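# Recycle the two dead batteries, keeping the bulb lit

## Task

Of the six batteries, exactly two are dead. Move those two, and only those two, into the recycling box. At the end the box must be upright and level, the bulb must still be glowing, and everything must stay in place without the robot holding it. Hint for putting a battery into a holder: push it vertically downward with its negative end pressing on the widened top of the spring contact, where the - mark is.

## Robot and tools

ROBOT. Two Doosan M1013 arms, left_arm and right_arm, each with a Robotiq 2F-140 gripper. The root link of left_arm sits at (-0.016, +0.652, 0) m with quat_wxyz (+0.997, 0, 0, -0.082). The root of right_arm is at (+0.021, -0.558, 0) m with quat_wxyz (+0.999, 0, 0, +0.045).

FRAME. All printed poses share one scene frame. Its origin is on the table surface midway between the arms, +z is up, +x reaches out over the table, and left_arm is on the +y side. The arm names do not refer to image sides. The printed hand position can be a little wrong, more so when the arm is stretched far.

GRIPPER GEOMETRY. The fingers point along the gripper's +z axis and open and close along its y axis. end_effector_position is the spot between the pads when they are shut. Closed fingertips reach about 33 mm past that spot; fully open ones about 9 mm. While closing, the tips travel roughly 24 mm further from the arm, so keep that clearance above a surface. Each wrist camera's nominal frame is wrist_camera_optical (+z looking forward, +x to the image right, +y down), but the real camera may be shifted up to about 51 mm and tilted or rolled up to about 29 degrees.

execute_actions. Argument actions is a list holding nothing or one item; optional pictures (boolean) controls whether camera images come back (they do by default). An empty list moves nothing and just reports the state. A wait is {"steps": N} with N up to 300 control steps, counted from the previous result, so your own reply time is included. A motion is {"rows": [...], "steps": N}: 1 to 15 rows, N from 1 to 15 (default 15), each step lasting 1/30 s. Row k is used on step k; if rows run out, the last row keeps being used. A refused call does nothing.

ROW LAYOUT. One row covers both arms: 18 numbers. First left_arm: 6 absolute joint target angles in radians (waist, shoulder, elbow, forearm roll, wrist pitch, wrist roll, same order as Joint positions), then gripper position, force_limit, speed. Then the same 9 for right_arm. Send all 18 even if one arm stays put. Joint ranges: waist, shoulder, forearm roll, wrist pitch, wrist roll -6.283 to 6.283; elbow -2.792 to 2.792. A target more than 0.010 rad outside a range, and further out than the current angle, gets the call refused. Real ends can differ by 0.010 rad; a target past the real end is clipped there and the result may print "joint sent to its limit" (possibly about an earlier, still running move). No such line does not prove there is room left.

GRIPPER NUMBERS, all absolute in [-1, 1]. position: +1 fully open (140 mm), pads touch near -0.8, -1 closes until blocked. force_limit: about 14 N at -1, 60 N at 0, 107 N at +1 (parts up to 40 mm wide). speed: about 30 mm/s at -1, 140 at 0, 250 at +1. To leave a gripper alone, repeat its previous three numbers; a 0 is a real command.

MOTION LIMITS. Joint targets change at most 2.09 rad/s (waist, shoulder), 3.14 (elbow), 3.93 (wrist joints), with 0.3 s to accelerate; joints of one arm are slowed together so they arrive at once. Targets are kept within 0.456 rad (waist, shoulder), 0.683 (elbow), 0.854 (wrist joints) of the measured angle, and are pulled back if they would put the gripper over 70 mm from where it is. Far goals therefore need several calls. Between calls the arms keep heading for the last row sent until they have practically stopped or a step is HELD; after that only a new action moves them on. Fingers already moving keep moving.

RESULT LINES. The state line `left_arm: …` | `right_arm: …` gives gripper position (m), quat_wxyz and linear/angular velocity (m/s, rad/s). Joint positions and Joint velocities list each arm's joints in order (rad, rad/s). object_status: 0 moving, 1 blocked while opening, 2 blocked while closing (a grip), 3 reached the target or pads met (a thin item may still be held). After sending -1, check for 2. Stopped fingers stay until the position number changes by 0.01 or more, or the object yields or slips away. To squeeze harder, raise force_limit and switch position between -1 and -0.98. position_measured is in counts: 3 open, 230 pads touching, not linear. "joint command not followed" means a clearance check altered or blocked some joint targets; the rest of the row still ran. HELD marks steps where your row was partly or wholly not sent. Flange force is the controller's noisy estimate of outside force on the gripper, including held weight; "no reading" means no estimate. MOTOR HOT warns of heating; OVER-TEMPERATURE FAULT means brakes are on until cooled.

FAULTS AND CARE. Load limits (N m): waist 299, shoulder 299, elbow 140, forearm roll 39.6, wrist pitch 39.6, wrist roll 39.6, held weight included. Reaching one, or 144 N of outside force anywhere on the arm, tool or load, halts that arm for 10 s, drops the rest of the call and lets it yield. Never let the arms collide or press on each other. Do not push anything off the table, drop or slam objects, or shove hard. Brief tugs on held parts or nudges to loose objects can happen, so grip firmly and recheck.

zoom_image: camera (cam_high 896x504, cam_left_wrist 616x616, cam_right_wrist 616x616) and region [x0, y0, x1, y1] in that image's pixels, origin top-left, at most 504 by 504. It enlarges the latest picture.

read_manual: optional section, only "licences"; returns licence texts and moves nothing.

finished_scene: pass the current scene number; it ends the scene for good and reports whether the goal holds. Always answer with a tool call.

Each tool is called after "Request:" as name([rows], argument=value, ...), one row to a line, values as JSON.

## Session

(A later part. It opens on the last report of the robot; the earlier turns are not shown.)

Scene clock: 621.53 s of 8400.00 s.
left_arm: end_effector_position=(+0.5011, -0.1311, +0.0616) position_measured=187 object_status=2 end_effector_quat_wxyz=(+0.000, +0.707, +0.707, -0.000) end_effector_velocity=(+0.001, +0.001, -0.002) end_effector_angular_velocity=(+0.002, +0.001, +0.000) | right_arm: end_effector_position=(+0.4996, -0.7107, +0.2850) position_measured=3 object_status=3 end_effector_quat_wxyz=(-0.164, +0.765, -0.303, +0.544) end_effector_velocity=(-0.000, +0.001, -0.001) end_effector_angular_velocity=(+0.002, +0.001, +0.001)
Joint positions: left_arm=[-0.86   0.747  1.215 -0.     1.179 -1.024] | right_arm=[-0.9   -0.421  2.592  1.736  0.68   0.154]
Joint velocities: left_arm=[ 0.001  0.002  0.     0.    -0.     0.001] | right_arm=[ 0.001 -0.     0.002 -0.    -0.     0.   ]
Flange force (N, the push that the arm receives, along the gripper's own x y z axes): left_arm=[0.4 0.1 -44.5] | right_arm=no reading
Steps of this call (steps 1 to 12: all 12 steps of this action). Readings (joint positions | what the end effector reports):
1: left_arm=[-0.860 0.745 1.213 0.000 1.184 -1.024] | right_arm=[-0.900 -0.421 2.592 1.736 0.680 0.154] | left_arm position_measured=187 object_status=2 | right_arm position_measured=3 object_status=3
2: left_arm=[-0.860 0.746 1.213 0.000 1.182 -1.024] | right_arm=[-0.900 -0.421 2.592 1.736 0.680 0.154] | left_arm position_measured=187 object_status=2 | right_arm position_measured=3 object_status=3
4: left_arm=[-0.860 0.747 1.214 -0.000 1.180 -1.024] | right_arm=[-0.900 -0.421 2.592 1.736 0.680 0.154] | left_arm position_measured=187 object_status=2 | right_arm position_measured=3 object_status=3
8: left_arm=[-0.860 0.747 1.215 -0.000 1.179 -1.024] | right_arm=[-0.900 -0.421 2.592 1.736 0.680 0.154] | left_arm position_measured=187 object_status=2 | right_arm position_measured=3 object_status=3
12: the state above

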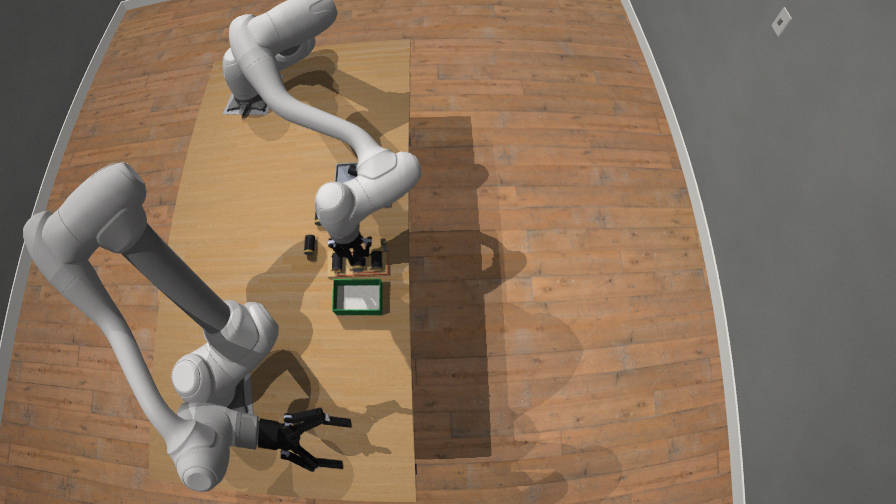

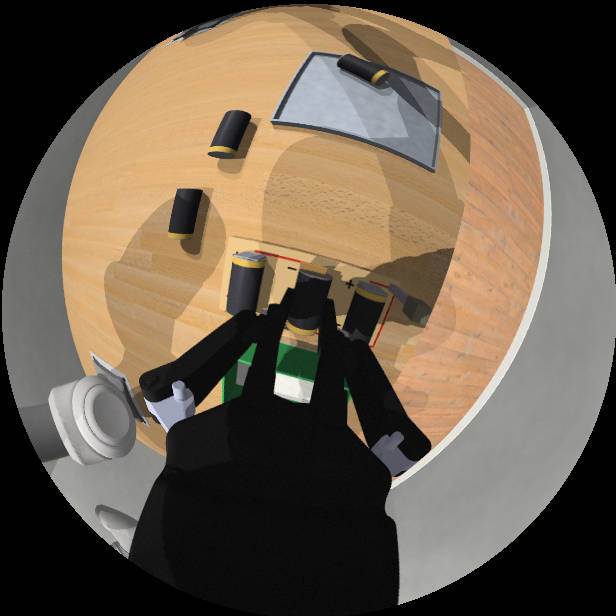

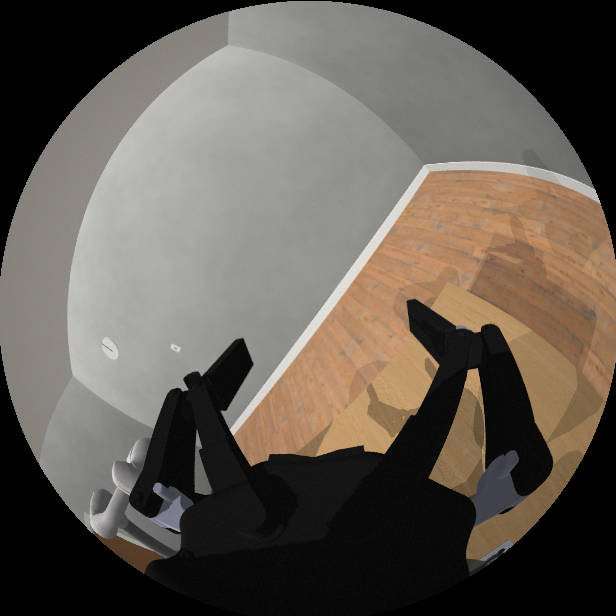

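Request:
execute_actions([
  {"rows":[[-0.860,0.745,1.2125,0,1.184,-1.024,-0.23,0.5,0,-0.9,-0.421,2.592,1.736,0.68,0.154,1,0,0]],"steps":10},
], pictures=false)

Request:
execute_actions([
  {"rows":[[-0.860,0.70,1.165,0,1.277,-1.024,-0.23,0.5,0,-0.9,-0.421,2.592,1.736,0.68,0.154,1,0,0]],"steps":12},
])

Request:
zoom_image(camera="cam_left_wrist", region=[220,200,460,360])

Scene clock: 629.93 s of 8400.00 s.
left_arm: end_effector_position=(+0.5011, -0.1309, +0.0647) position_measured=158 object_status=0 end_effector_quat_wxyz=(-0.000, +0.707, +0.707, +0.000) end_effector_velocity=(+0.001, +0.000, +0.002) end_effector_angular_velocity=(-0.001, -0.001, +0.002) | right_arm: end_effector_position=(+0.4996, -0.7107, +0.2850) position_measured=3 object_status=3 end_effector_quat_wxyz=(-0.164, +0.765, -0.303, +0.544) end_effector_velocity=(+0.000, -0.000, +0.001) end_effector_angular_velocity=(-0.001, -0.001, +0.000)
Joint positions: left_arm=[-0.86   0.745  1.213  0.     1.184 -1.024] | right_arm=[-0.9   -0.421  2.592  1.736  0.68   0.154]
Joint velocities: left_arm=[ 0.    -0.001 -0.001 -0.     0.001 -0.001] | right_arm=[ 0.    -0.001 -0.001 -0.     0.    -0.   ]
Flange force (N, the push that the arm receives, along the gripper's own x y z axes): left_arm=[-2.1 2.2 1.6] | right_arm=no reading
Steps of this call (steps 1 to 15: the robot went on to your last target; steps 16 to 90: nothing new was sent; then 5.07 s passed at rest; steps 91 to 100: all 10 steps of this action). Readings (joint positions | what the end effector reports):
91: left_arm=[-0.860 0.747 1.215 -0.000 1.179 -1.024] | right_arm=[-0.900 -0.421 2.592 1.736 0.680 0.154] | left_arm position_measured=187 object_status=0 | right_arm position_measured=3 object_status=3
92: left_arm=[-0.860 0.747 1.215 0.000 1.180 -1.024] | right_arm=[-0.900 -0.421 2.592 1.736 0.680 0.154] | left_arm position_measured=187 object_status=0 | right_arm position_measured=3 object_status=3
94: left_arm=[-0.860 0.746 1.214 0.000 1.183 -1.024] | right_arm=[-0.900 -0.421 2.592 1.736 0.680 0.154] | left_arm position_measured=167 object_status=0 | right_arm position_measured=3 object_status=3
98: left_arm=[-0.860 0.745 1.213 0.000 1.184 -1.024] | right_arm=[-0.900 -0.421 2.592 1.736 0.680 0.154] | left_arm position_measured=158 object_status=0 | right_arm position_measured=3 object_status=3
100: the state above

Scene clock: 630.33 s of 8400.00 s.
left_arm: end_effector_position=(+0.4991, -0.1276, +0.1318) position_measured=158 object_status=3 end_effector_quat_wxyz=(-0.000, +0.707, +0.707, +0.000) end_effector_velocity=(-0.000, -0.000, +0.003) end_effector_angular_velocity=(-0.001, +0.000, +0.001) | right_arm: end_effector_position=(+0.4996, -0.7107, +0.2850) position_measured=3 object_status=3 end_effector_quat_wxyz=(-0.164, +0.765, -0.303, +0.544) end_effector_velocity=(+0.000, -0.001, +0.001) end_effector_angular_velocity=(-0.001, -0.001, -0.001)
Joint positions: left_arm=[-0.86   0.7    1.165  0.     1.277 -1.024] | right_arm=[-0.9   -0.421  2.592  1.736  0.68   0.154]
Joint velocities: left_arm=[-0.    -0.002 -0.003 -0.001  0.003 -0.001] | right_arm=[-0.001 -0.    -0.001  0.    -0.    -0.   ]
Flange force (N, the push that the arm receives, along the gripper's own x y z axes): left_arm=[2.6 -0.2 2.4] | right_arm=no reading
Steps of this call (steps 1 to 12: all 12 steps of this action). Readings (joint positions | what the end effector reports):
1: left_arm=[-0.860 0.745 1.212 0.000 1.185 -1.024] | right_arm=[-0.900 -0.421 2.592 1.736 0.680 0.154] | left_arm position_measured=158 object_status=0 | right_arm position_measured=3 object_status=3
2: left_arm=[-0.860 0.741 1.208 0.000 1.195 -1.024] | right_arm=[-0.900 -0.421 2.592 1.736 0.680 0.154] | left_arm position_measured=158 object_status=0 | right_arm position_measured=3 object_status=3
4: left_arm=[-0.860 0.717 1.182 0.000 1.243 -1.024] | right_arm=[-0.900 -0.421 2.592 1.736 0.680 0.154] | left_arm position_measured=158 object_status=3 | right_arm position_measured=3 object_status=3
8: left_arm=[-0.860 0.701 1.166 0.000 1.275 -1.024] | right_arm=[-0.900 -0.421 2.592 1.736 0.680 0.154] | left_arm position_measured=158 object_status=3 | right_arm position_measured=3 object_status=3
12: the state above

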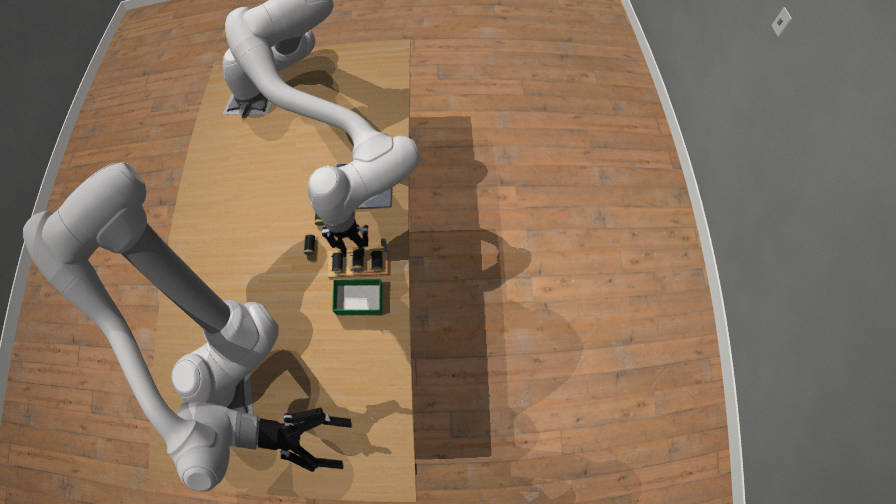

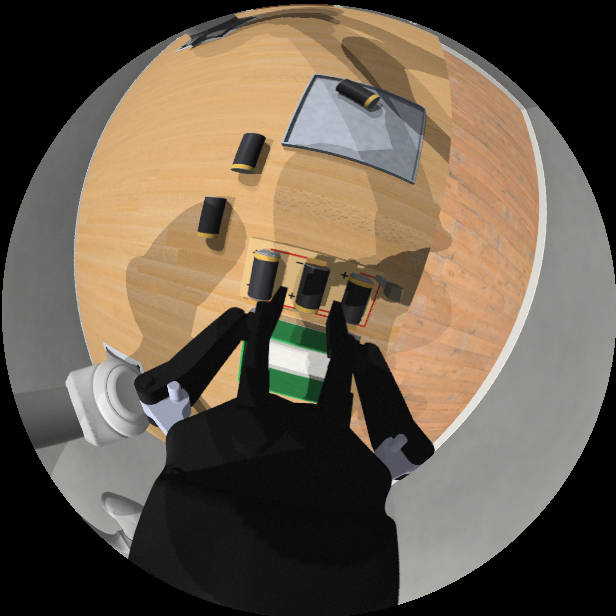

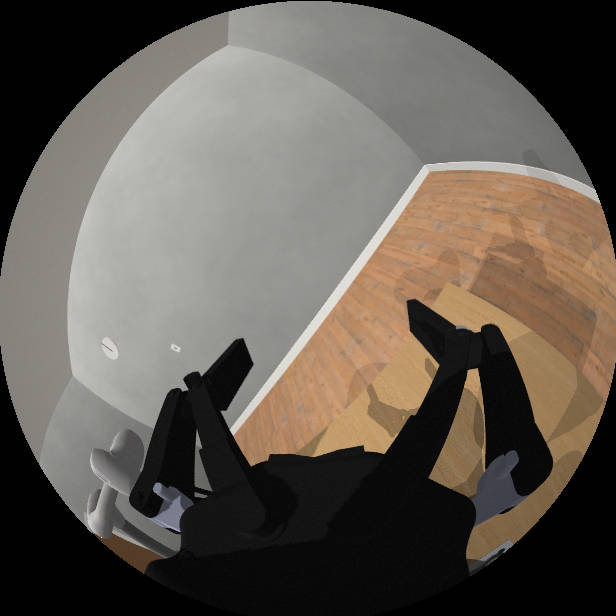

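Region (220, 200, 460, 360) of cam_left_wrist's 616x616 image, scaled by 2.100, with more detail than that image has.

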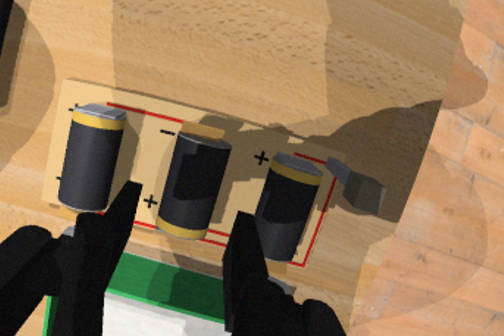

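Request:
execute_actions([
  {"rows":[[-0.860,0.7515,1.219,0,1.171,-1.024,-0.23,0.5,0,-0.9,-0.421,2.592,1.736,0.68,0.154,1,0,0]],"steps":13},
], pictures=false)

Request:
execute_actions([
  {"rows":[[-0.860,0.7515,1.219,0,1.171,-1.024,-1,0.5,0,-0.9,-0.421,2.592,1.736,0.68,0.154,1,0,0]],"steps":12},
], pictures=false)

Request:
execute_actions([
  {"rows":[[-0.860,0.70,1.165,0,1.277,-1.024,-1,0.5,0,-0.9,-0.421,2.592,1.736,0.68,0.154,1,0,0]],"steps":12},
], pictures=false)

Request:
execute_actions([
  {"rows":[[-0.933,0.840,0.936,0,1.3655,-1.097,-1,0.5,0,-0.9,-0.421,2.592,1.736,0.68,0.154,1,0,0]],"steps":15},
])

Scene clock: 641.83 s of 8400.00 s.
left_arm: end_effector_position=(+0.5011, -0.1312, +0.0557) position_measured=158 object_status=3 end_effector_quat_wxyz=(+0.000, +0.707, +0.707, -0.000) end_effector_velocity=(+0.001, +0.000, -0.003) end_effector_angular_velocity=(-0.001, -0.001, +0.001) | right_arm: end_effector_position=(+0.4996, -0.7107, +0.2850) position_measured=3 object_status=3 end_effector_quat_wxyz=(-0.164, +0.765, -0.303, +0.544) end_effector_velocity=(+0.000, -0.001, +0.001) end_effector_angular_velocity=(-0.002, -0.000, -0.001)
Joint positions: left_arm=[-0.86   0.751  1.219 -0.     1.171 -1.024] | right_arm=[-0.9   -0.421  2.592  1.736  0.68   0.154]
Joint velocities: left_arm=[ 0.001  0.002  0.002  0.001 -0.006 -0.   ] | right_arm=[-0.001  0.    -0.002 -0.001 -0.    -0.001]
Flange force (N, the push that the arm receives, along the gripper's own x y z axes): left_arm=[-0.7 2.6 2.4] | right_arm=no reading
Steps of this call (steps 1 to 15: the robot went on to your last target; steps 16 to 90: nothing new was sent; then 8.07 s passed at rest; steps 91 to 103: all 13 steps of this action). Readings (joint positions | what the end effector reports):
91: left_arm=[-0.860 0.700 1.165 -0.000 1.277 -1.024] | right_arm=[-0.900 -0.421 2.592 1.736 0.680 0.154] | left_arm position_measured=158 object_status=3 | right_arm position_measured=3 object_status=3
92: left_arm=[-0.860 0.704 1.169 -0.000 1.266 -1.024] | right_arm=[-0.900 -0.421 2.592 1.736 0.680 0.154] | left_arm position_measured=158 object_status=3 | right_arm position_measured=3 object_status=3
94: left_arm=[-0.860 0.730 1.197 -0.000 1.216 -1.024] | right_arm=[-0.900 -0.421 2.592 1.736 0.680 0.154] | left_arm position_measured=158 object_status=3 | right_arm position_measured=3 object_status=3
98: left_arm=[-0.860 0.750 1.217 -0.000 1.174 -1.024] | right_arm=[-0.900 -0.421 2.592 1.736 0.680 0.154] | left_arm position_measured=158 object_status=3 | right_arm position_measured=3 object_status=3
103: the state above

Scene clock: 642.23 s of 8400.00 s.
left_arm: end_effector_position=(+0.5011, -0.1311, +0.0555) position_measured=187 object_status=0 end_effector_quat_wxyz=(+0.000, +0.707, +0.707, -0.000) end_effector_velocity=(-0.001, -0.000, -0.001) end_effector_angular_velocity=(+0.001, +0.001, -0.002) | right_arm: end_effector_position=(+0.4996, -0.7107, +0.2850) position_measured=3 object_status=3 end_effector_quat_wxyz=(-0.164, +0.765, -0.303, +0.544) end_effector_velocity=(-0.001, +0.000, -0.001) end_effector_angular_velocity=(+0.002, +0.001, -0.001)
Joint positions: left_arm=[-0.86   0.751  1.219 -0.     1.171 -1.024] | right_arm=[-0.9   -0.421  2.592  1.736  0.68   0.154]
Joint velocities: left_arm=[-0.001  0.001  0.    -0.     0.001  0.001] | right_arm=[-0.001  0.     0.001 -0.     0.     0.001]
Flange force (N, the push that the arm receives, along the gripper's own x y z axes): left_arm=[0.5 -0.6 -6.3] | right_arm=no reading
Steps of this call (steps 1 to 12: all 12 steps of this action). Readings (joint positions | what the end effector reports):
1: left_arm=[-0.860 0.751 1.219 -0.000 1.171 -1.024] | right_arm=[-0.900 -0.421 2.592 1.736 0.680 0.154] | left_arm position_measured=158 object_status=0 | right_arm position_measured=3 object_status=3
2: left_arm=[-0.860 0.751 1.219 -0.000 1.171 -1.024] | right_arm=[-0.900 -0.421 2.592 1.736 0.680 0.154] | left_arm position_measured=163 object_status=0 | right_arm position_measured=3 object_status=3
4: left_arm=[-0.860 0.751 1.219 -0.000 1.171 -1.024] | right_arm=[-0.900 -0.421 2.592 1.736 0.680 0.154] | left_arm position_measured=178 object_status=0 | right_arm position_measured=3 object_status=3
8: left_arm=[-0.860 0.751 1.219 -0.000 1.171 -1.024] | right_arm=[-0.900 -0.421 2.592 1.736 0.680 0.154] | left_arm position_measured=187 object_status=0 | right_arm position_measured=3 object_status=3
12: the state above

Scene clock: 642.63 s of 8400.00 s.
left_arm: end_effector_position=(+0.4990, -0.1277, +0.1316) position_measured=187 object_status=2 end_effector_quat_wxyz=(-0.000, +0.707, +0.707, +0.000) end_effector_velocity=(-0.001, -0.001, +0.005) end_effector_angular_velocity=(-0.003, -0.001, -0.000) | right_arm: end_effector_position=(+0.4996, -0.7107, +0.2850) position_measured=3 object_status=3 end_effector_quat_wxyz=(-0.164, +0.765, -0.303, +0.544) end_effector_velocity=(-0.000, -0.000, -0.000) end_effector_angular_velocity=(+0.002, +0.000, -0.001)
Joint positions: left_arm=[-0.86   0.7    1.165  0.     1.277 -1.024] | right_arm=[-0.9   -0.421  2.592  1.736  0.68   0.154]
Joint velocities: left_arm=[-0.001 -0.003 -0.004 -0.001  0.004 -0.001] | right_arm=[-0.001  0.     0.     0.    -0.     0.001]
Flange force (N, the push that the arm receives, along the gripper's own x y z axes): left_arm=[-0.3 -0.5 -2.3] | right_arm=no reading
Steps of this call (steps 1 to 12: all 12 steps of this action). Readings (joint positions | what the end effector reports):
1: left_arm=[-0.860 0.751 1.219 -0.000 1.171 -1.024] | right_arm=[-0.900 -0.421 2.592 1.736 0.680 0.154] | left_arm position_measured=187 object_status=0 | right_arm position_measured=3 object_status=3
2: left_arm=[-0.860 0.748 1.216 -0.000 1.179 -1.024] | right_arm=[-0.900 -0.421 2.592 1.736 0.680 0.154] | left_arm position_measured=187 object_status=2 | right_arm position_measured=3 object_status=3
4: left_arm=[-0.860 0.724 1.189 0.000 1.229 -1.024] | right_arm=[-0.900 -0.421 2.592 1.736 0.680 0.154] | left_arm position_measured=187 object_status=2 | right_arm position_measured=3 object_status=3
8: left_arm=[-0.860 0.701 1.167 0.000 1.274 -1.024] | right_arm=[-0.900 -0.421 2.592 1.736 0.680 0.154] | left_arm position_measured=187 object_status=2 | right_arm position_measured=3 object_status=3
12: the state above

Scene clock: 643.13 s of 8400.00 s.
left_arm: end_effector_position=(+0.4751, -0.2295, +0.1200) position_measured=187 object_status=2 end_effector_quat_wxyz=(+0.000, +0.707, +0.707, -0.000) end_effector_velocity=(-0.000, -0.003, +0.001) end_effector_angular_velocity=(-0.002, -0.001, -0.003) | right_arm: end_effector_position=(+0.4996, -0.7107, +0.2850) position_measured=3 object_status=3 end_effector_quat_wxyz=(-0.164, +0.765, -0.303, +0.544) end_effector_velocity=(-0.000, +0.000, -0.000) end_effector_angular_velocity=(+0.001, +0.000, -0.000)
Joint positions: left_arm=[-0.933  0.84   0.936 -0.     1.365 -1.097] | right_arm=[-0.9   -0.421  2.592  1.736  0.68   0.154]
Joint velocities: left_arm=[-0.002  0.004 -0.008  0.     0.002  0.001] | right_arm=[ 0.    -0.     0.001 -0.    -0.     0.001]
Flange force (N, the push that the arm receives, along the gripper's own x y z axes): left_arm=[2.6 3.6 3.0] | right_arm=no reading
Steps of this call (steps 1 to 15: all 15 steps of this action). Readings (joint positions | what the end effector reports):
1: left_arm=[-0.860 0.701 1.164 0.000 1.277 -1.024] | right_arm=[-0.900 -0.421 2.592 1.736 0.680 0.154] | left_arm position_measured=187 object_status=2 | right_arm position_measured=3 object_status=3
2: left_arm=[-0.863 0.705 1.156 0.000 1.281 -1.026] | right_arm=[-0.900 -0.421 2.592 1.736 0.680 0.154] | left_arm position_measured=187 object_status=2 | right_arm position_measured=3 object_status=3
4: left_arm=[-0.879 0.736 1.106 0.000 1.300 -1.042] | right_arm=[-0.900 -0.421 2.592 1.736 0.680 0.154] | left_arm position_measured=187 object_status=2 | right_arm position_measured=3 object_status=3
8: left_arm=[-0.920 0.815 0.977 -0.000 1.349 -1.084] | right_arm=[-0.900 -0.421 2.592 1.736 0.680 0.154] | left_arm position_measured=187 object_status=2 | right_arm position_measured=3 object_status=3
15: the state above

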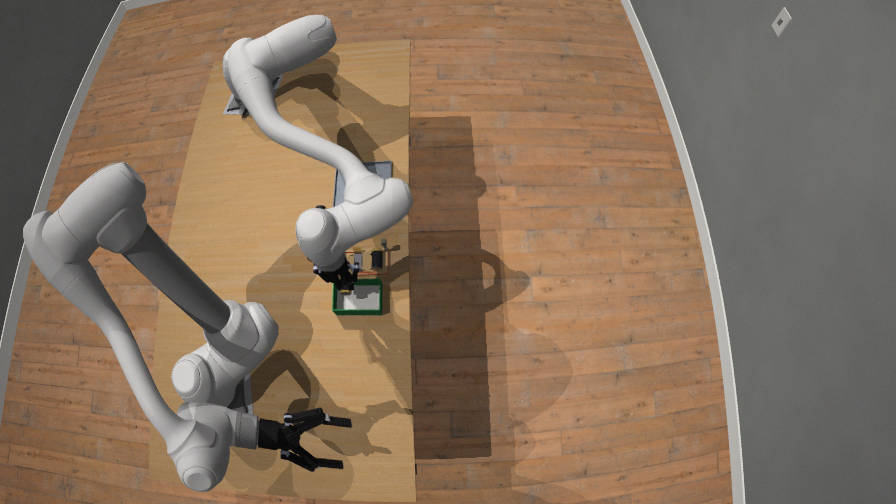

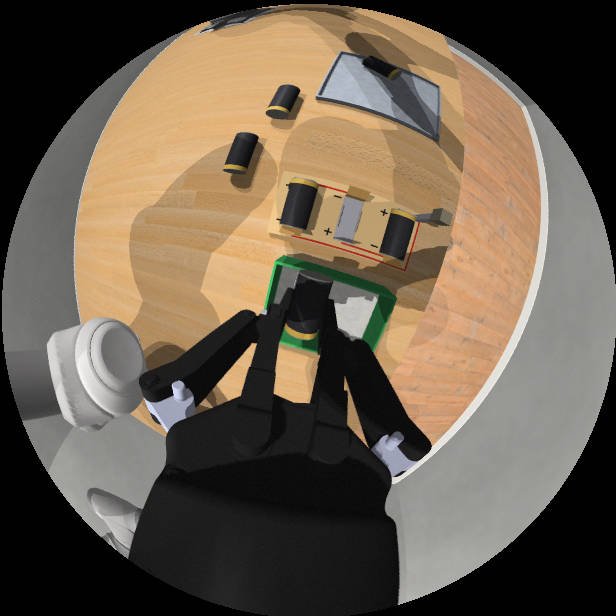

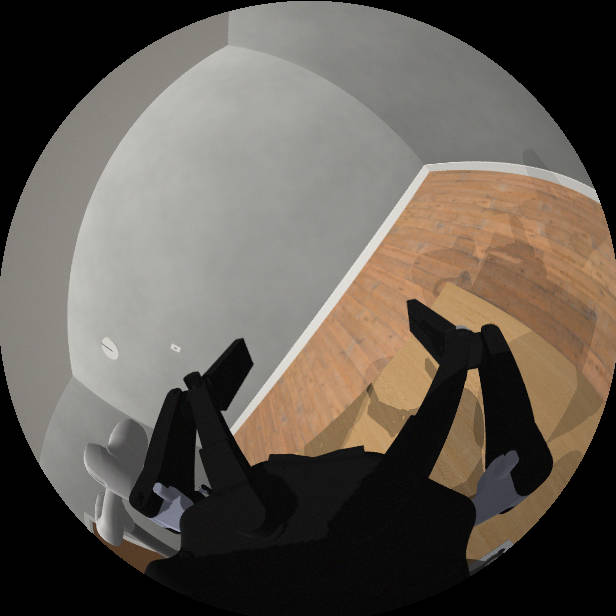

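Request:
execute_actions([
  {"rows":[[-0.922,0.8607,0.934,0,1.347,-1.086,-1,0.5,0,-0.9,-0.421,2.592,1.736,0.68,0.154,1,0,0]],"steps":12},
])

Request:
zoom_image(camera="cam_left_wrist", region=[200,220,440,400])

Scene clock: 649.13 s of 8400.00 s.
left_arm: end_effector_position=(+0.4874, -0.2298, +0.1003) position_measured=187 object_status=2 end_effector_quat_wxyz=(+0.000, +0.707, +0.707, +0.000) end_effector_velocity=(+0.002, +0.001, -0.001) end_effector_angular_velocity=(-0.001, +0.001, +0.000) | right_arm: end_effector_position=(+0.4996, -0.7107, +0.2850) position_measured=3 object_status=3 end_effector_quat_wxyz=(-0.164, +0.765, -0.303, +0.544) end_effector_velocity=(+0.000, +0.000, +0.000) end_effector_angular_velocity=(-0.000, -0.000, +0.000)
Joint positions: left_arm=[-0.922  0.86   0.934  0.     1.347 -1.086] | right_arm=[-0.9   -0.421  2.592  1.736  0.68   0.154]
Joint velocities: left_arm=[ 0.002  0.001 -0.    -0.001 -0.001  0.002] | right_arm=[ 0. -0. -0. -0. -0.  0.]
Flange force (N, the push that the arm receives, along the gripper's own x y z axes): left_arm=[-3.0 -2.9 -18.4] | right_arm=no reading
Steps of this call (steps 1 to 15: the robot went on to your last target; steps 16 to 90: nothing new was sent; then 2.60 s passed at rest; steps 91 to 102: all 12 steps of this action). Readings (joint positions | what the end effector reports):
91: left_arm=[-0.933 0.840 0.936 0.000 1.365 -1.097] | right_arm=[-0.900 -0.421 2.592 1.736 0.680 0.154] | left_arm position_measured=187 object_status=2 | right_arm position_measured=3 object_status=3
92: left_arm=[-0.931 0.845 0.935 0.000 1.361 -1.095] | right_arm=[-0.900 -0.421 2.592 1.736 0.680 0.154] | left_arm position_measured=187 object_status=2 | right_arm position_measured=3 object_status=3
94: left_arm=[-0.925 0.857 0.935 0.000 1.351 -1.089] | right_arm=[-0.900 -0.421 2.592 1.736 0.680 0.154] | left_arm position_measured=187 object_status=2 | right_arm position_measured=3 object_status=3
98: left_arm=[-0.922 0.860 0.934 0.000 1.347 -1.086] | right_arm=[-0.900 -0.421 2.592 1.736 0.680 0.154] | left_arm position_measured=187 object_status=2 | right_arm position_measured=3 object_status=3
102: the state above

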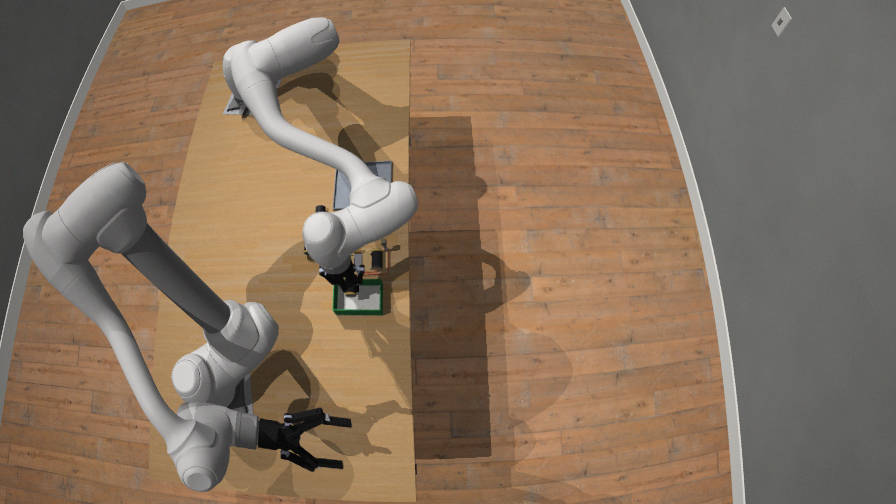

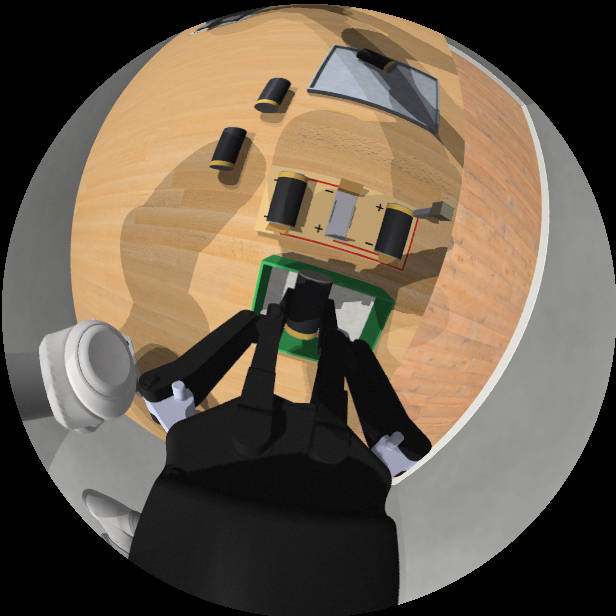

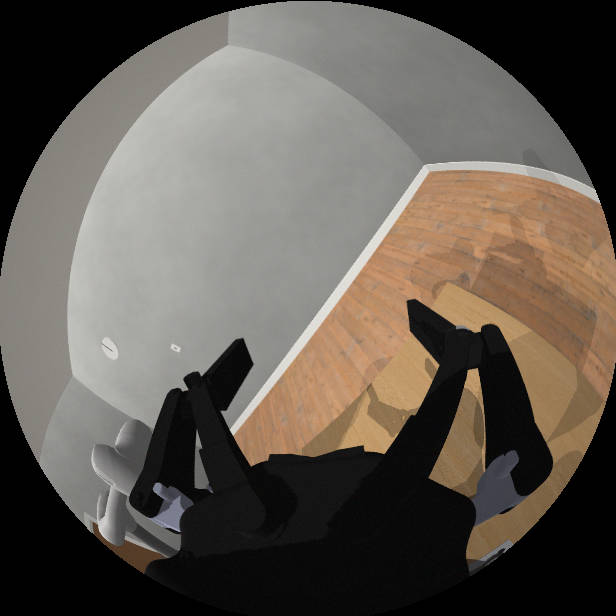

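Region (200, 220, 440, 400) of cam_left_wrist's 616x616 image, scaled by 2.100, with more detail than that image has; it fills the top 378 rows of this view, and the rest is white.

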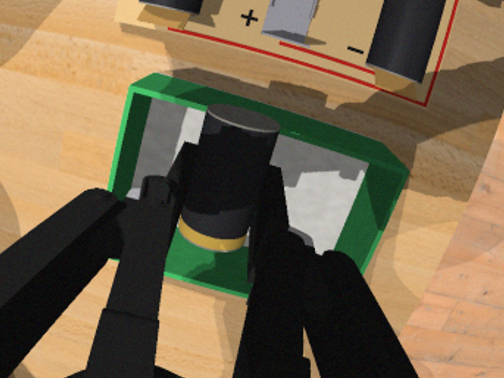

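Request:
execute_actions([
  {"rows":[[-0.922,0.848,0.930,0,1.364,-1.086,-1,0.5,0,-0.9,-0.421,2.592,1.736,0.68,0.154,1,0,0],[-0.922,0.848,0.930,0,1.364,-1.086,-1,0.5,0,-0.9,-0.421,2.592,1.736,0.68,0.154,1,0,0],[-0.922,0.848,0.930,0,1.364,-1.086,-1,0.5,0,-0.9,-0.421,2.592,1.736,0.68,0.154,1,0,0],[-0.922,0.848,0.930,0,1.364,-1.086,-1,0.5,0,-0.9,-0.421,2.592,1.736,0.68,0.154,1,0,0],[-0.922,0.848,0.930,0,1.364,-1.086,-1,0.5,0,-0.9,-0.421,2.592,1.736,0.68,0.154,1,0,0],[-0.922,0.848,0.930,0,1.364,-1.086,-1,0.5,0,-0.9,-0.421,2.592,1.736,0.68,0.154,1,0,0],[-0.928,0.8787,0.8822,0,1.3807,-1.092,-1,0.5,0,-0.9,-0.421,2.592,1.736,0.68,0.154,1,0,0]],"steps":15},
])

Request:
zoom_image(camera="cam_left_wrist", region=[200,220,440,400])

Scene clock: 660.57 s of 8400.00 s.
left_arm: end_effector_position=(+0.4874, -0.2423, +0.1101) position_measured=187 object_status=2 end_effector_quat_wxyz=(-0.000, +0.707, +0.707, -0.000) end_effector_velocity=(+0.000, -0.003, -0.001) end_effector_angular_velocity=(-0.001, -0.000, +0.003) | right_arm: end_effector_position=(+0.4996, -0.7107, +0.2850) position_measured=3 object_status=3 end_effector_quat_wxyz=(-0.164, +0.765, -0.303, +0.544) end_effector_velocity=(+0.000, +0.000, +0.000) end_effector_angular_velocity=(-0.000, -0.000, +0.001)
Joint positions: left_arm=[-0.928  0.878  0.883 -0.     1.38  -1.092] | right_arm=[-0.9   -0.421  2.592  1.736  0.68   0.154]
Joint velocities: left_arm=[-0.001  0.006 -0.01   0.     0.003 -0.004] | right_arm=[ 0.001 -0.    -0.    -0.     0.     0.   ]
Flange force (N, the push that the arm receives, along the gripper's own x y z axes): left_arm=[-1.3 -0.6 1.4] | right_arm=no reading
Steps of this call (steps 1 to 15: the robot went on to your last target; steps 16 to 90: nothing new was sent; then 7.93 s passed at rest; steps 91 to 105: all 15 steps of this action). Readings (joint positions | what the end effector reports):
91: left_arm=[-0.922 0.860 0.934 -0.000 1.347 -1.086] | right_arm=[-0.900 -0.421 2.592 1.736 0.680 0.154] | left_arm position_measured=187 object_status=2 | right_arm position_measured=3 object_status=3
92: left_arm=[-0.922 0.857 0.934 -0.000 1.352 -1.086] | right_arm=[-0.900 -0.421 2.592 1.736 0.680 0.154] | left_arm position_measured=187 object_status=2 | right_arm position_measured=3 object_status=3
94: left_arm=[-0.922 0.851 0.931 -0.000 1.360 -1.086] | right_arm=[-0.900 -0.421 2.592 1.736 0.680 0.154] | left_arm position_measured=187 object_status=2 | right_arm position_measured=3 object_status=3
98: left_arm=[-0.923 0.854 0.921 -0.000 1.367 -1.086] | right_arm=[-0.900 -0.421 2.592 1.736 0.680 0.154] | left_arm position_measured=187 object_status=2 | right_arm position_measured=3 object_status=3
105: the state above

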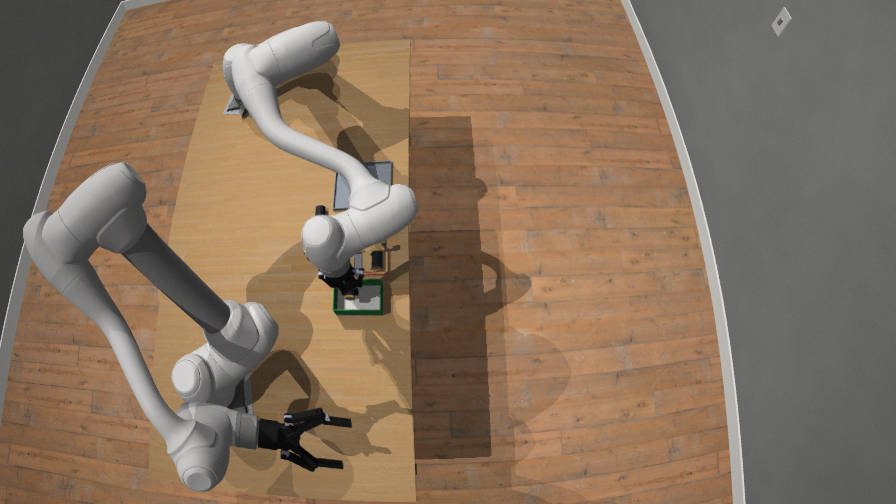

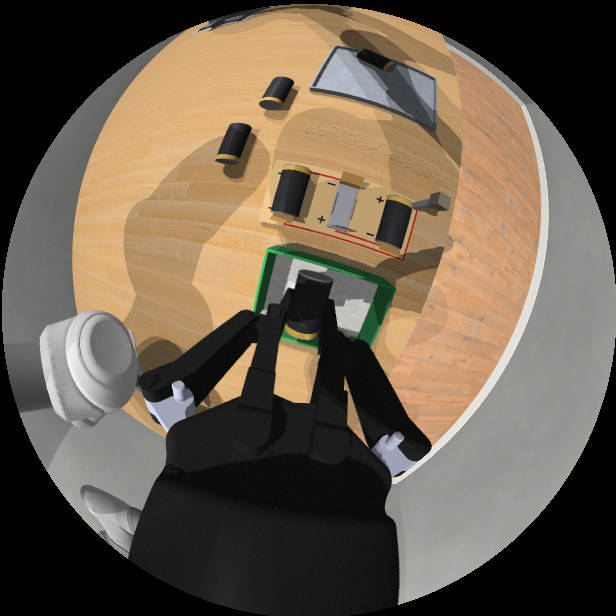

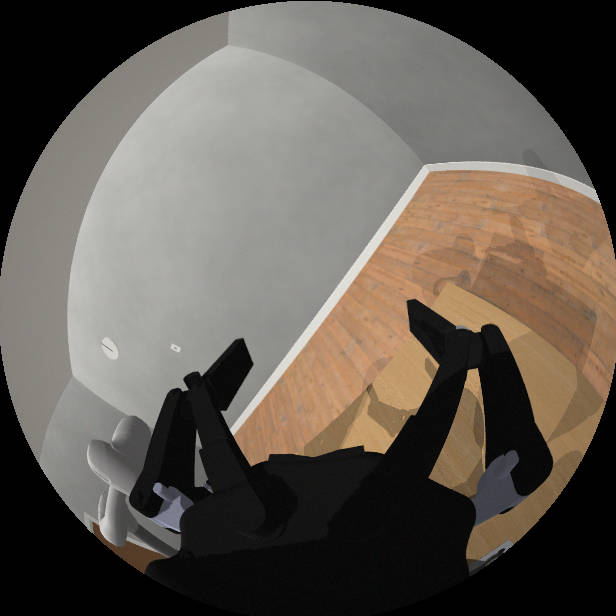

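Region (200, 220, 440, 400) of cam_left_wrist's 616x616 image, scaled by 2.100, with more detail than that image has; it fills the top 378 rows of this view, and the rest is white.

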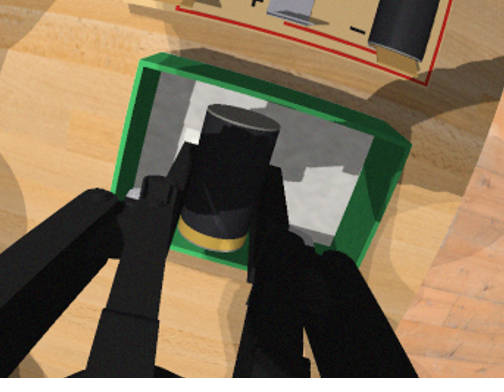

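Request:
execute_actions([
  {"rows":[[-0.928,0.8975,0.900,0,1.344,-1.092,-1,0.5,0,-0.9,-0.421,2.592,1.736,0.68,0.154,1,0,0]],"steps":12},
])

Scene clock: 664.57 s of 8400.00 s.
left_arm: end_effector_position=(+0.4887, -0.2454, +0.0811) position_measured=187 object_status=2 end_effector_quat_wxyz=(+0.000, +0.707, +0.707, +0.000) end_effector_velocity=(-0.000, -0.000, -0.000) end_effector_angular_velocity=(-0.001, +0.000, -0.000) | right_arm: end_effector_position=(+0.4996, -0.7107, +0.2850) position_measured=3 object_status=3 end_effector_quat_wxyz=(-0.164, +0.765, -0.303, +0.544) end_effector_velocity=(-0.000, +0.000, -0.000) end_effector_angular_velocity=(+0.000, -0.000, +0.001)
Joint positions: left_arm=[-0.928  0.897  0.9    0.     1.344 -1.092] | right_arm=[-0.9   -0.421  2.592  1.736  0.68   0.154]
Joint velocities: left_arm=[-0.    -0.     0.001 -0.001 -0.002  0.001] | right_arm=[ 0.001 -0.     0.     0.     0.     0.   ]
Flange force (N, the push that the arm receives, along the gripper's own x y z axes): left_arm=[-4.2 3.4 1.4] | right_arm=no reading
Steps of this call (steps 1 to 15: the robot went on to your last target; steps 16 to 90: nothing new was sent; then 0.60 s passed at rest; steps 91 to 102: all 12 steps of this action). Readings (joint positions | what the end effector reports):
91: left_arm=[-0.928 0.879 0.882 0.000 1.380 -1.092] | right_arm=[-0.900 -0.421 2.592 1.736 0.680 0.154] | left_arm position_measured=187 object_status=2 | right_arm position_measured=3 object_status=3
92: left_arm=[-0.928 0.883 0.886 0.000 1.371 -1.092] | right_arm=[-0.900 -0.421 2.592 1.736 0.680 0.154] | left_arm position_measured=187 object_status=2 | right_arm position_measured=3 object_status=3
94: left_arm=[-0.928 0.894 0.897 0.000 1.352 -1.092] | right_arm=[-0.900 -0.421 2.592 1.736 0.680 0.154] | left_arm position_measured=187 object_status=2 | right_arm position_measured=3 object_status=3
98: left_arm=[-0.928 0.897 0.900 0.000 1.345 -1.092] | right_arm=[-0.900 -0.421 2.592 1.736 0.680 0.154] | left_arm position_measured=187 object_status=2 | right_arm position_measured=3 object_status=3
102: the state above

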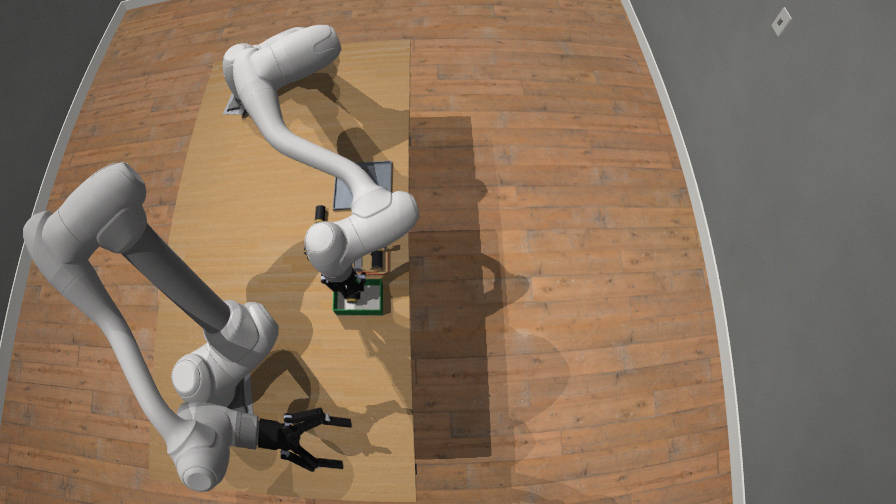

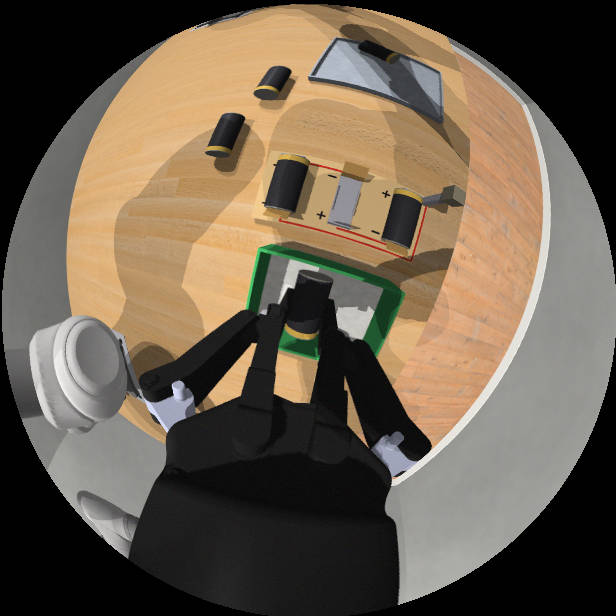

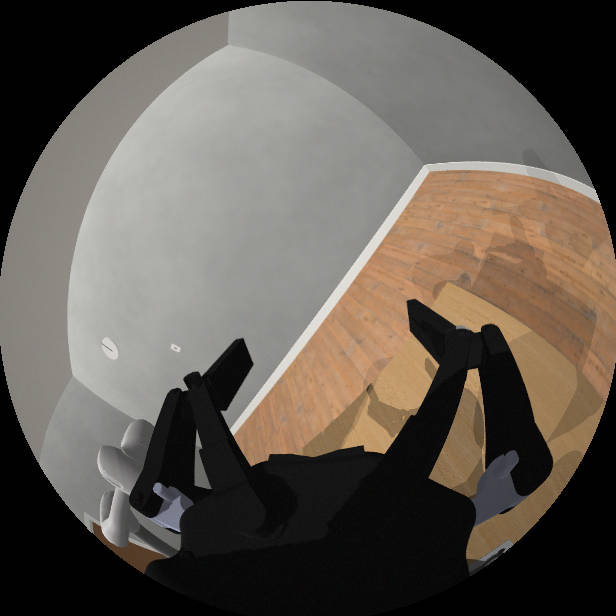

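Request:
execute_actions([
  {"rows":[[-0.928,0.910,0.912,0,1.3195,-1.092,-1,0.5,0,-0.9,-0.421,2.592,1.736,0.68,0.154,1,0,0]],"steps":11},
], pictures=false)

Request:
execute_actions([
  {"rows":[[-0.928,0.910,0.912,0,1.3195,-1.092,-0.23,0.5,0,-0.9,-0.421,2.592,1.736,0.68,0.154,1,0,0]],"steps":9},
], pictures=false)

Request:
execute_actions([
  {"rows":[[-0.928,0.86,0.865,0,1.4166,-1.092,-0.23,0.5,0,-0.9,-0.421,2.592,1.736,0.68,0.154,1,0,0]],"steps":12},
])

Scene clock: 671.73 s of 8400.00 s.
left_arm: end_effector_position=(+0.4895, -0.2468, +0.0617) position_measured=187 object_status=2 end_effector_quat_wxyz=(+0.000, +0.707, +0.707, -0.000) end_effector_velocity=(+0.001, +0.000, -0.001) end_effector_angular_velocity=(-0.000, -0.002, -0.001) | right_arm: end_effector_position=(+0.4996, -0.7107, +0.2850) position_measured=3 object_status=3 end_effector_quat_wxyz=(-0.164, +0.765, -0.303, +0.544) end_effector_velocity=(+0.001, -0.001, +0.001) end_effector_angular_velocity=(-0.001, -0.001, -0.000)
Joint positions: left_arm=[-0.928  0.91   0.912 -0.     1.32  -1.092] | right_arm=[-0.9   -0.421  2.592  1.736  0.68   0.154]
Joint velocities: left_arm=[ 0.     0.     0.001  0.002 -0.003  0.001] | right_arm=[-0.     0.    -0.002  0.    -0.     0.   ]
Flange force (N, the push that the arm receives, along the gripper's own x y z axes): left_arm=[0.7 0.8 0.9] | right_arm=no reading
Steps of this call (steps 1 to 15: the robot went on to your last target; steps 16 to 90: nothing new was sent; then 3.80 s passed at rest; steps 91 to 101: all 11 steps of this action). Readings (joint positions | what the end effector reports):
91: left_arm=[-0.928 0.898 0.900 -0.000 1.343 -1.092] | right_arm=[-0.900 -0.421 2.592 1.736 0.680 0.154] | left_arm position_measured=187 object_status=2 | right_arm position_measured=3 object_status=3
92: left_arm=[-0.928 0.901 0.903 -0.000 1.336 -1.092] | right_arm=[-0.900 -0.421 2.592 1.736 0.680 0.154] | left_arm position_measured=187 object_status=2 | right_arm position_measured=3 object_status=3
94: left_arm=[-0.928 0.908 0.910 -0.000 1.325 -1.092] | right_arm=[-0.900 -0.421 2.592 1.736 0.680 0.154] | left_arm position_measured=187 object_status=2 | right_arm position_measured=3 object_status=3
98: left_arm=[-0.928 0.910 0.912 -0.000 1.320 -1.092] | right_arm=[-0.900 -0.421 2.592 1.736 0.680 0.154] | left_arm position_measured=187 object_status=2 | right_arm position_measured=3 object_status=3
101: the state above

Scene clock: 672.03 s of 8400.00 s.
left_arm: end_effector_position=(+0.4895, -0.2467, +0.0616) position_measured=158 object_status=0 end_effector_quat_wxyz=(+0.000, +0.707, +0.707, -0.000) end_effector_velocity=(-0.000, -0.000, +0.000) end_effector_angular_velocity=(+0.000, +0.000, +0.001) | right_arm: end_effector_position=(+0.4996, -0.7107, +0.2850) position_measured=3 object_status=3 end_effector_quat_wxyz=(-0.164, +0.765, -0.303, +0.544) end_effector_velocity=(-0.000, +0.000, -0.001) end_effector_angular_velocity=(+0.001, +0.001, -0.001)
Joint positions: left_arm=[-0.928  0.91   0.912 -0.     1.32  -1.092] | right_arm=[-0.9   -0.421  2.592  1.736  0.68   0.154]
Joint velocities: left_arm=[-0.    -0.     0.     0.     0.    -0.001] | right_arm=[-0.    -0.     0.001 -0.     0.     0.001]
Flange force (N, the push that the arm receives, along the gripper's own x y z axes): left_arm=[0.9 0.2 1.1] | right_arm=no reading
Steps of this call (steps 1 to 9: all 9 steps of this action). Readings (joint positions | what the end effector reports):
1: left_arm=[-0.928 0.910 0.912 -0.000 1.320 -1.092] | right_arm=[-0.900 -0.421 2.592 1.736 0.680 0.154] | left_arm position_measured=187 object_status=0 | right_arm position_measured=3 object_status=3
2: left_arm=[-0.928 0.910 0.912 -0.000 1.320 -1.092] | right_arm=[-0.900 -0.421 2.592 1.736 0.680 0.154] | left_arm position_measured=187 object_status=0 | right_arm position_measured=3 object_status=3
4: left_arm=[-0.928 0.910 0.912 -0.000 1.320 -1.092] | right_arm=[-0.900 -0.421 2.592 1.736 0.680 0.154] | left_arm position_measured=166 object_status=0 | right_arm position_measured=3 object_status=3
8: left_arm=[-0.928 0.910 0.912 -0.000 1.320 -1.092] | right_arm=[-0.900 -0.421 2.592 1.736 0.680 0.154] | left_arm position_measured=158 object_status=0 | right_arm position_measured=3 object_status=3
9: the state above

Scene clock: 672.43 s of 8400.00 s.
left_arm: end_effector_position=(+0.4855, -0.2390, +0.1382) position_measured=158 object_status=3 end_effector_quat_wxyz=(-0.000, +0.707, +0.707, +0.000) end_effector_velocity=(-0.001, -0.000, +0.005) end_effector_angular_velocity=(-0.003, -0.000, -0.001) | right_arm: end_effector_position=(+0.4996, -0.7107, +0.2850) position_measured=3 object_status=3 end_effector_quat_wxyz=(-0.164, +0.765, -0.303, +0.544) end_effector_velocity=(-0.000, -0.000, -0.000) end_effector_angular_velocity=(+0.001, -0.000, -0.001)
Joint positions: left_arm=[-0.928  0.86   0.865  0.     1.416 -1.092] | right_arm=[-0.9   -0.421  2.592  1.736  0.68   0.154]
Joint velocities: left_arm=[-0.    -0.003 -0.003 -0.001  0.004  0.001] | right_arm=[-0.001 -0.     0.     0.001  0.     0.   ]
Flange force (N, the push that the arm receives, along the gripper's own x y z axes): left_arm=[2.9 -0.9 3.3] | right_arm=no reading
Steps of this call (steps 1 to 12: all 12 steps of this action). Readings (joint positions | what the end effector reports):
1: left_arm=[-0.928 0.910 0.912 -0.000 1.320 -1.092] | right_arm=[-0.900 -0.421 2.592 1.736 0.680 0.154] | left_arm position_measured=158 object_status=0 | right_arm position_measured=3 object_status=3
2: left_arm=[-0.928 0.906 0.909 -0.000 1.328 -1.092] | right_arm=[-0.900 -0.421 2.592 1.736 0.680 0.154] | left_arm position_measured=158 object_status=0 | right_arm position_measured=3 object_status=3
4: left_arm=[-0.928 0.882 0.884 0.000 1.375 -1.092] | right_arm=[-0.900 -0.421 2.592 1.736 0.680 0.154] | left_arm position_measured=158 object_status=0 | right_arm position_measured=3 object_status=3
8: left_arm=[-0.928 0.861 0.867 0.000 1.414 -1.092] | right_arm=[-0.900 -0.421 2.592 1.736 0.680 0.154] | left_arm position_measured=158 object_status=3 | right_arm position_measured=3 object_status=3
12: the state above

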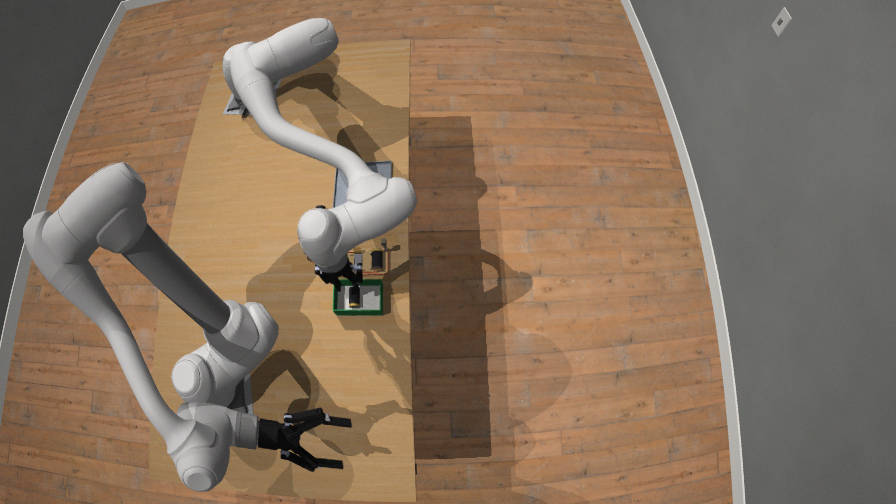

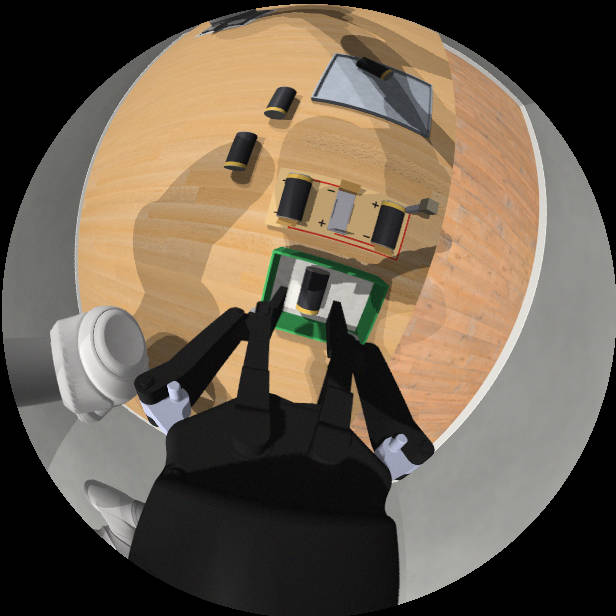

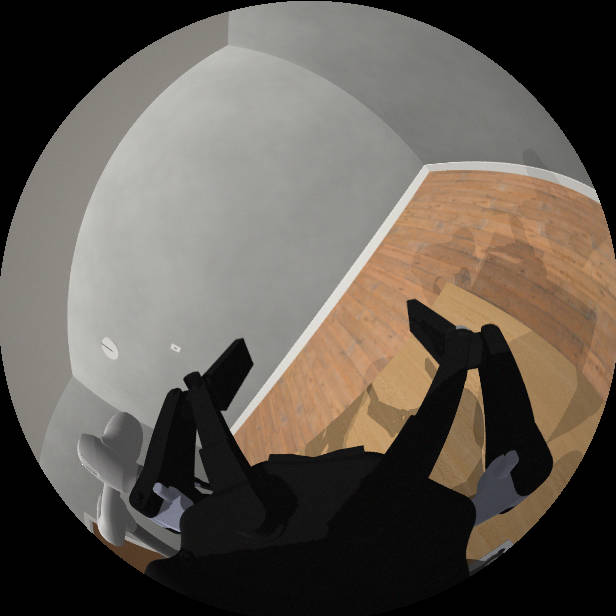

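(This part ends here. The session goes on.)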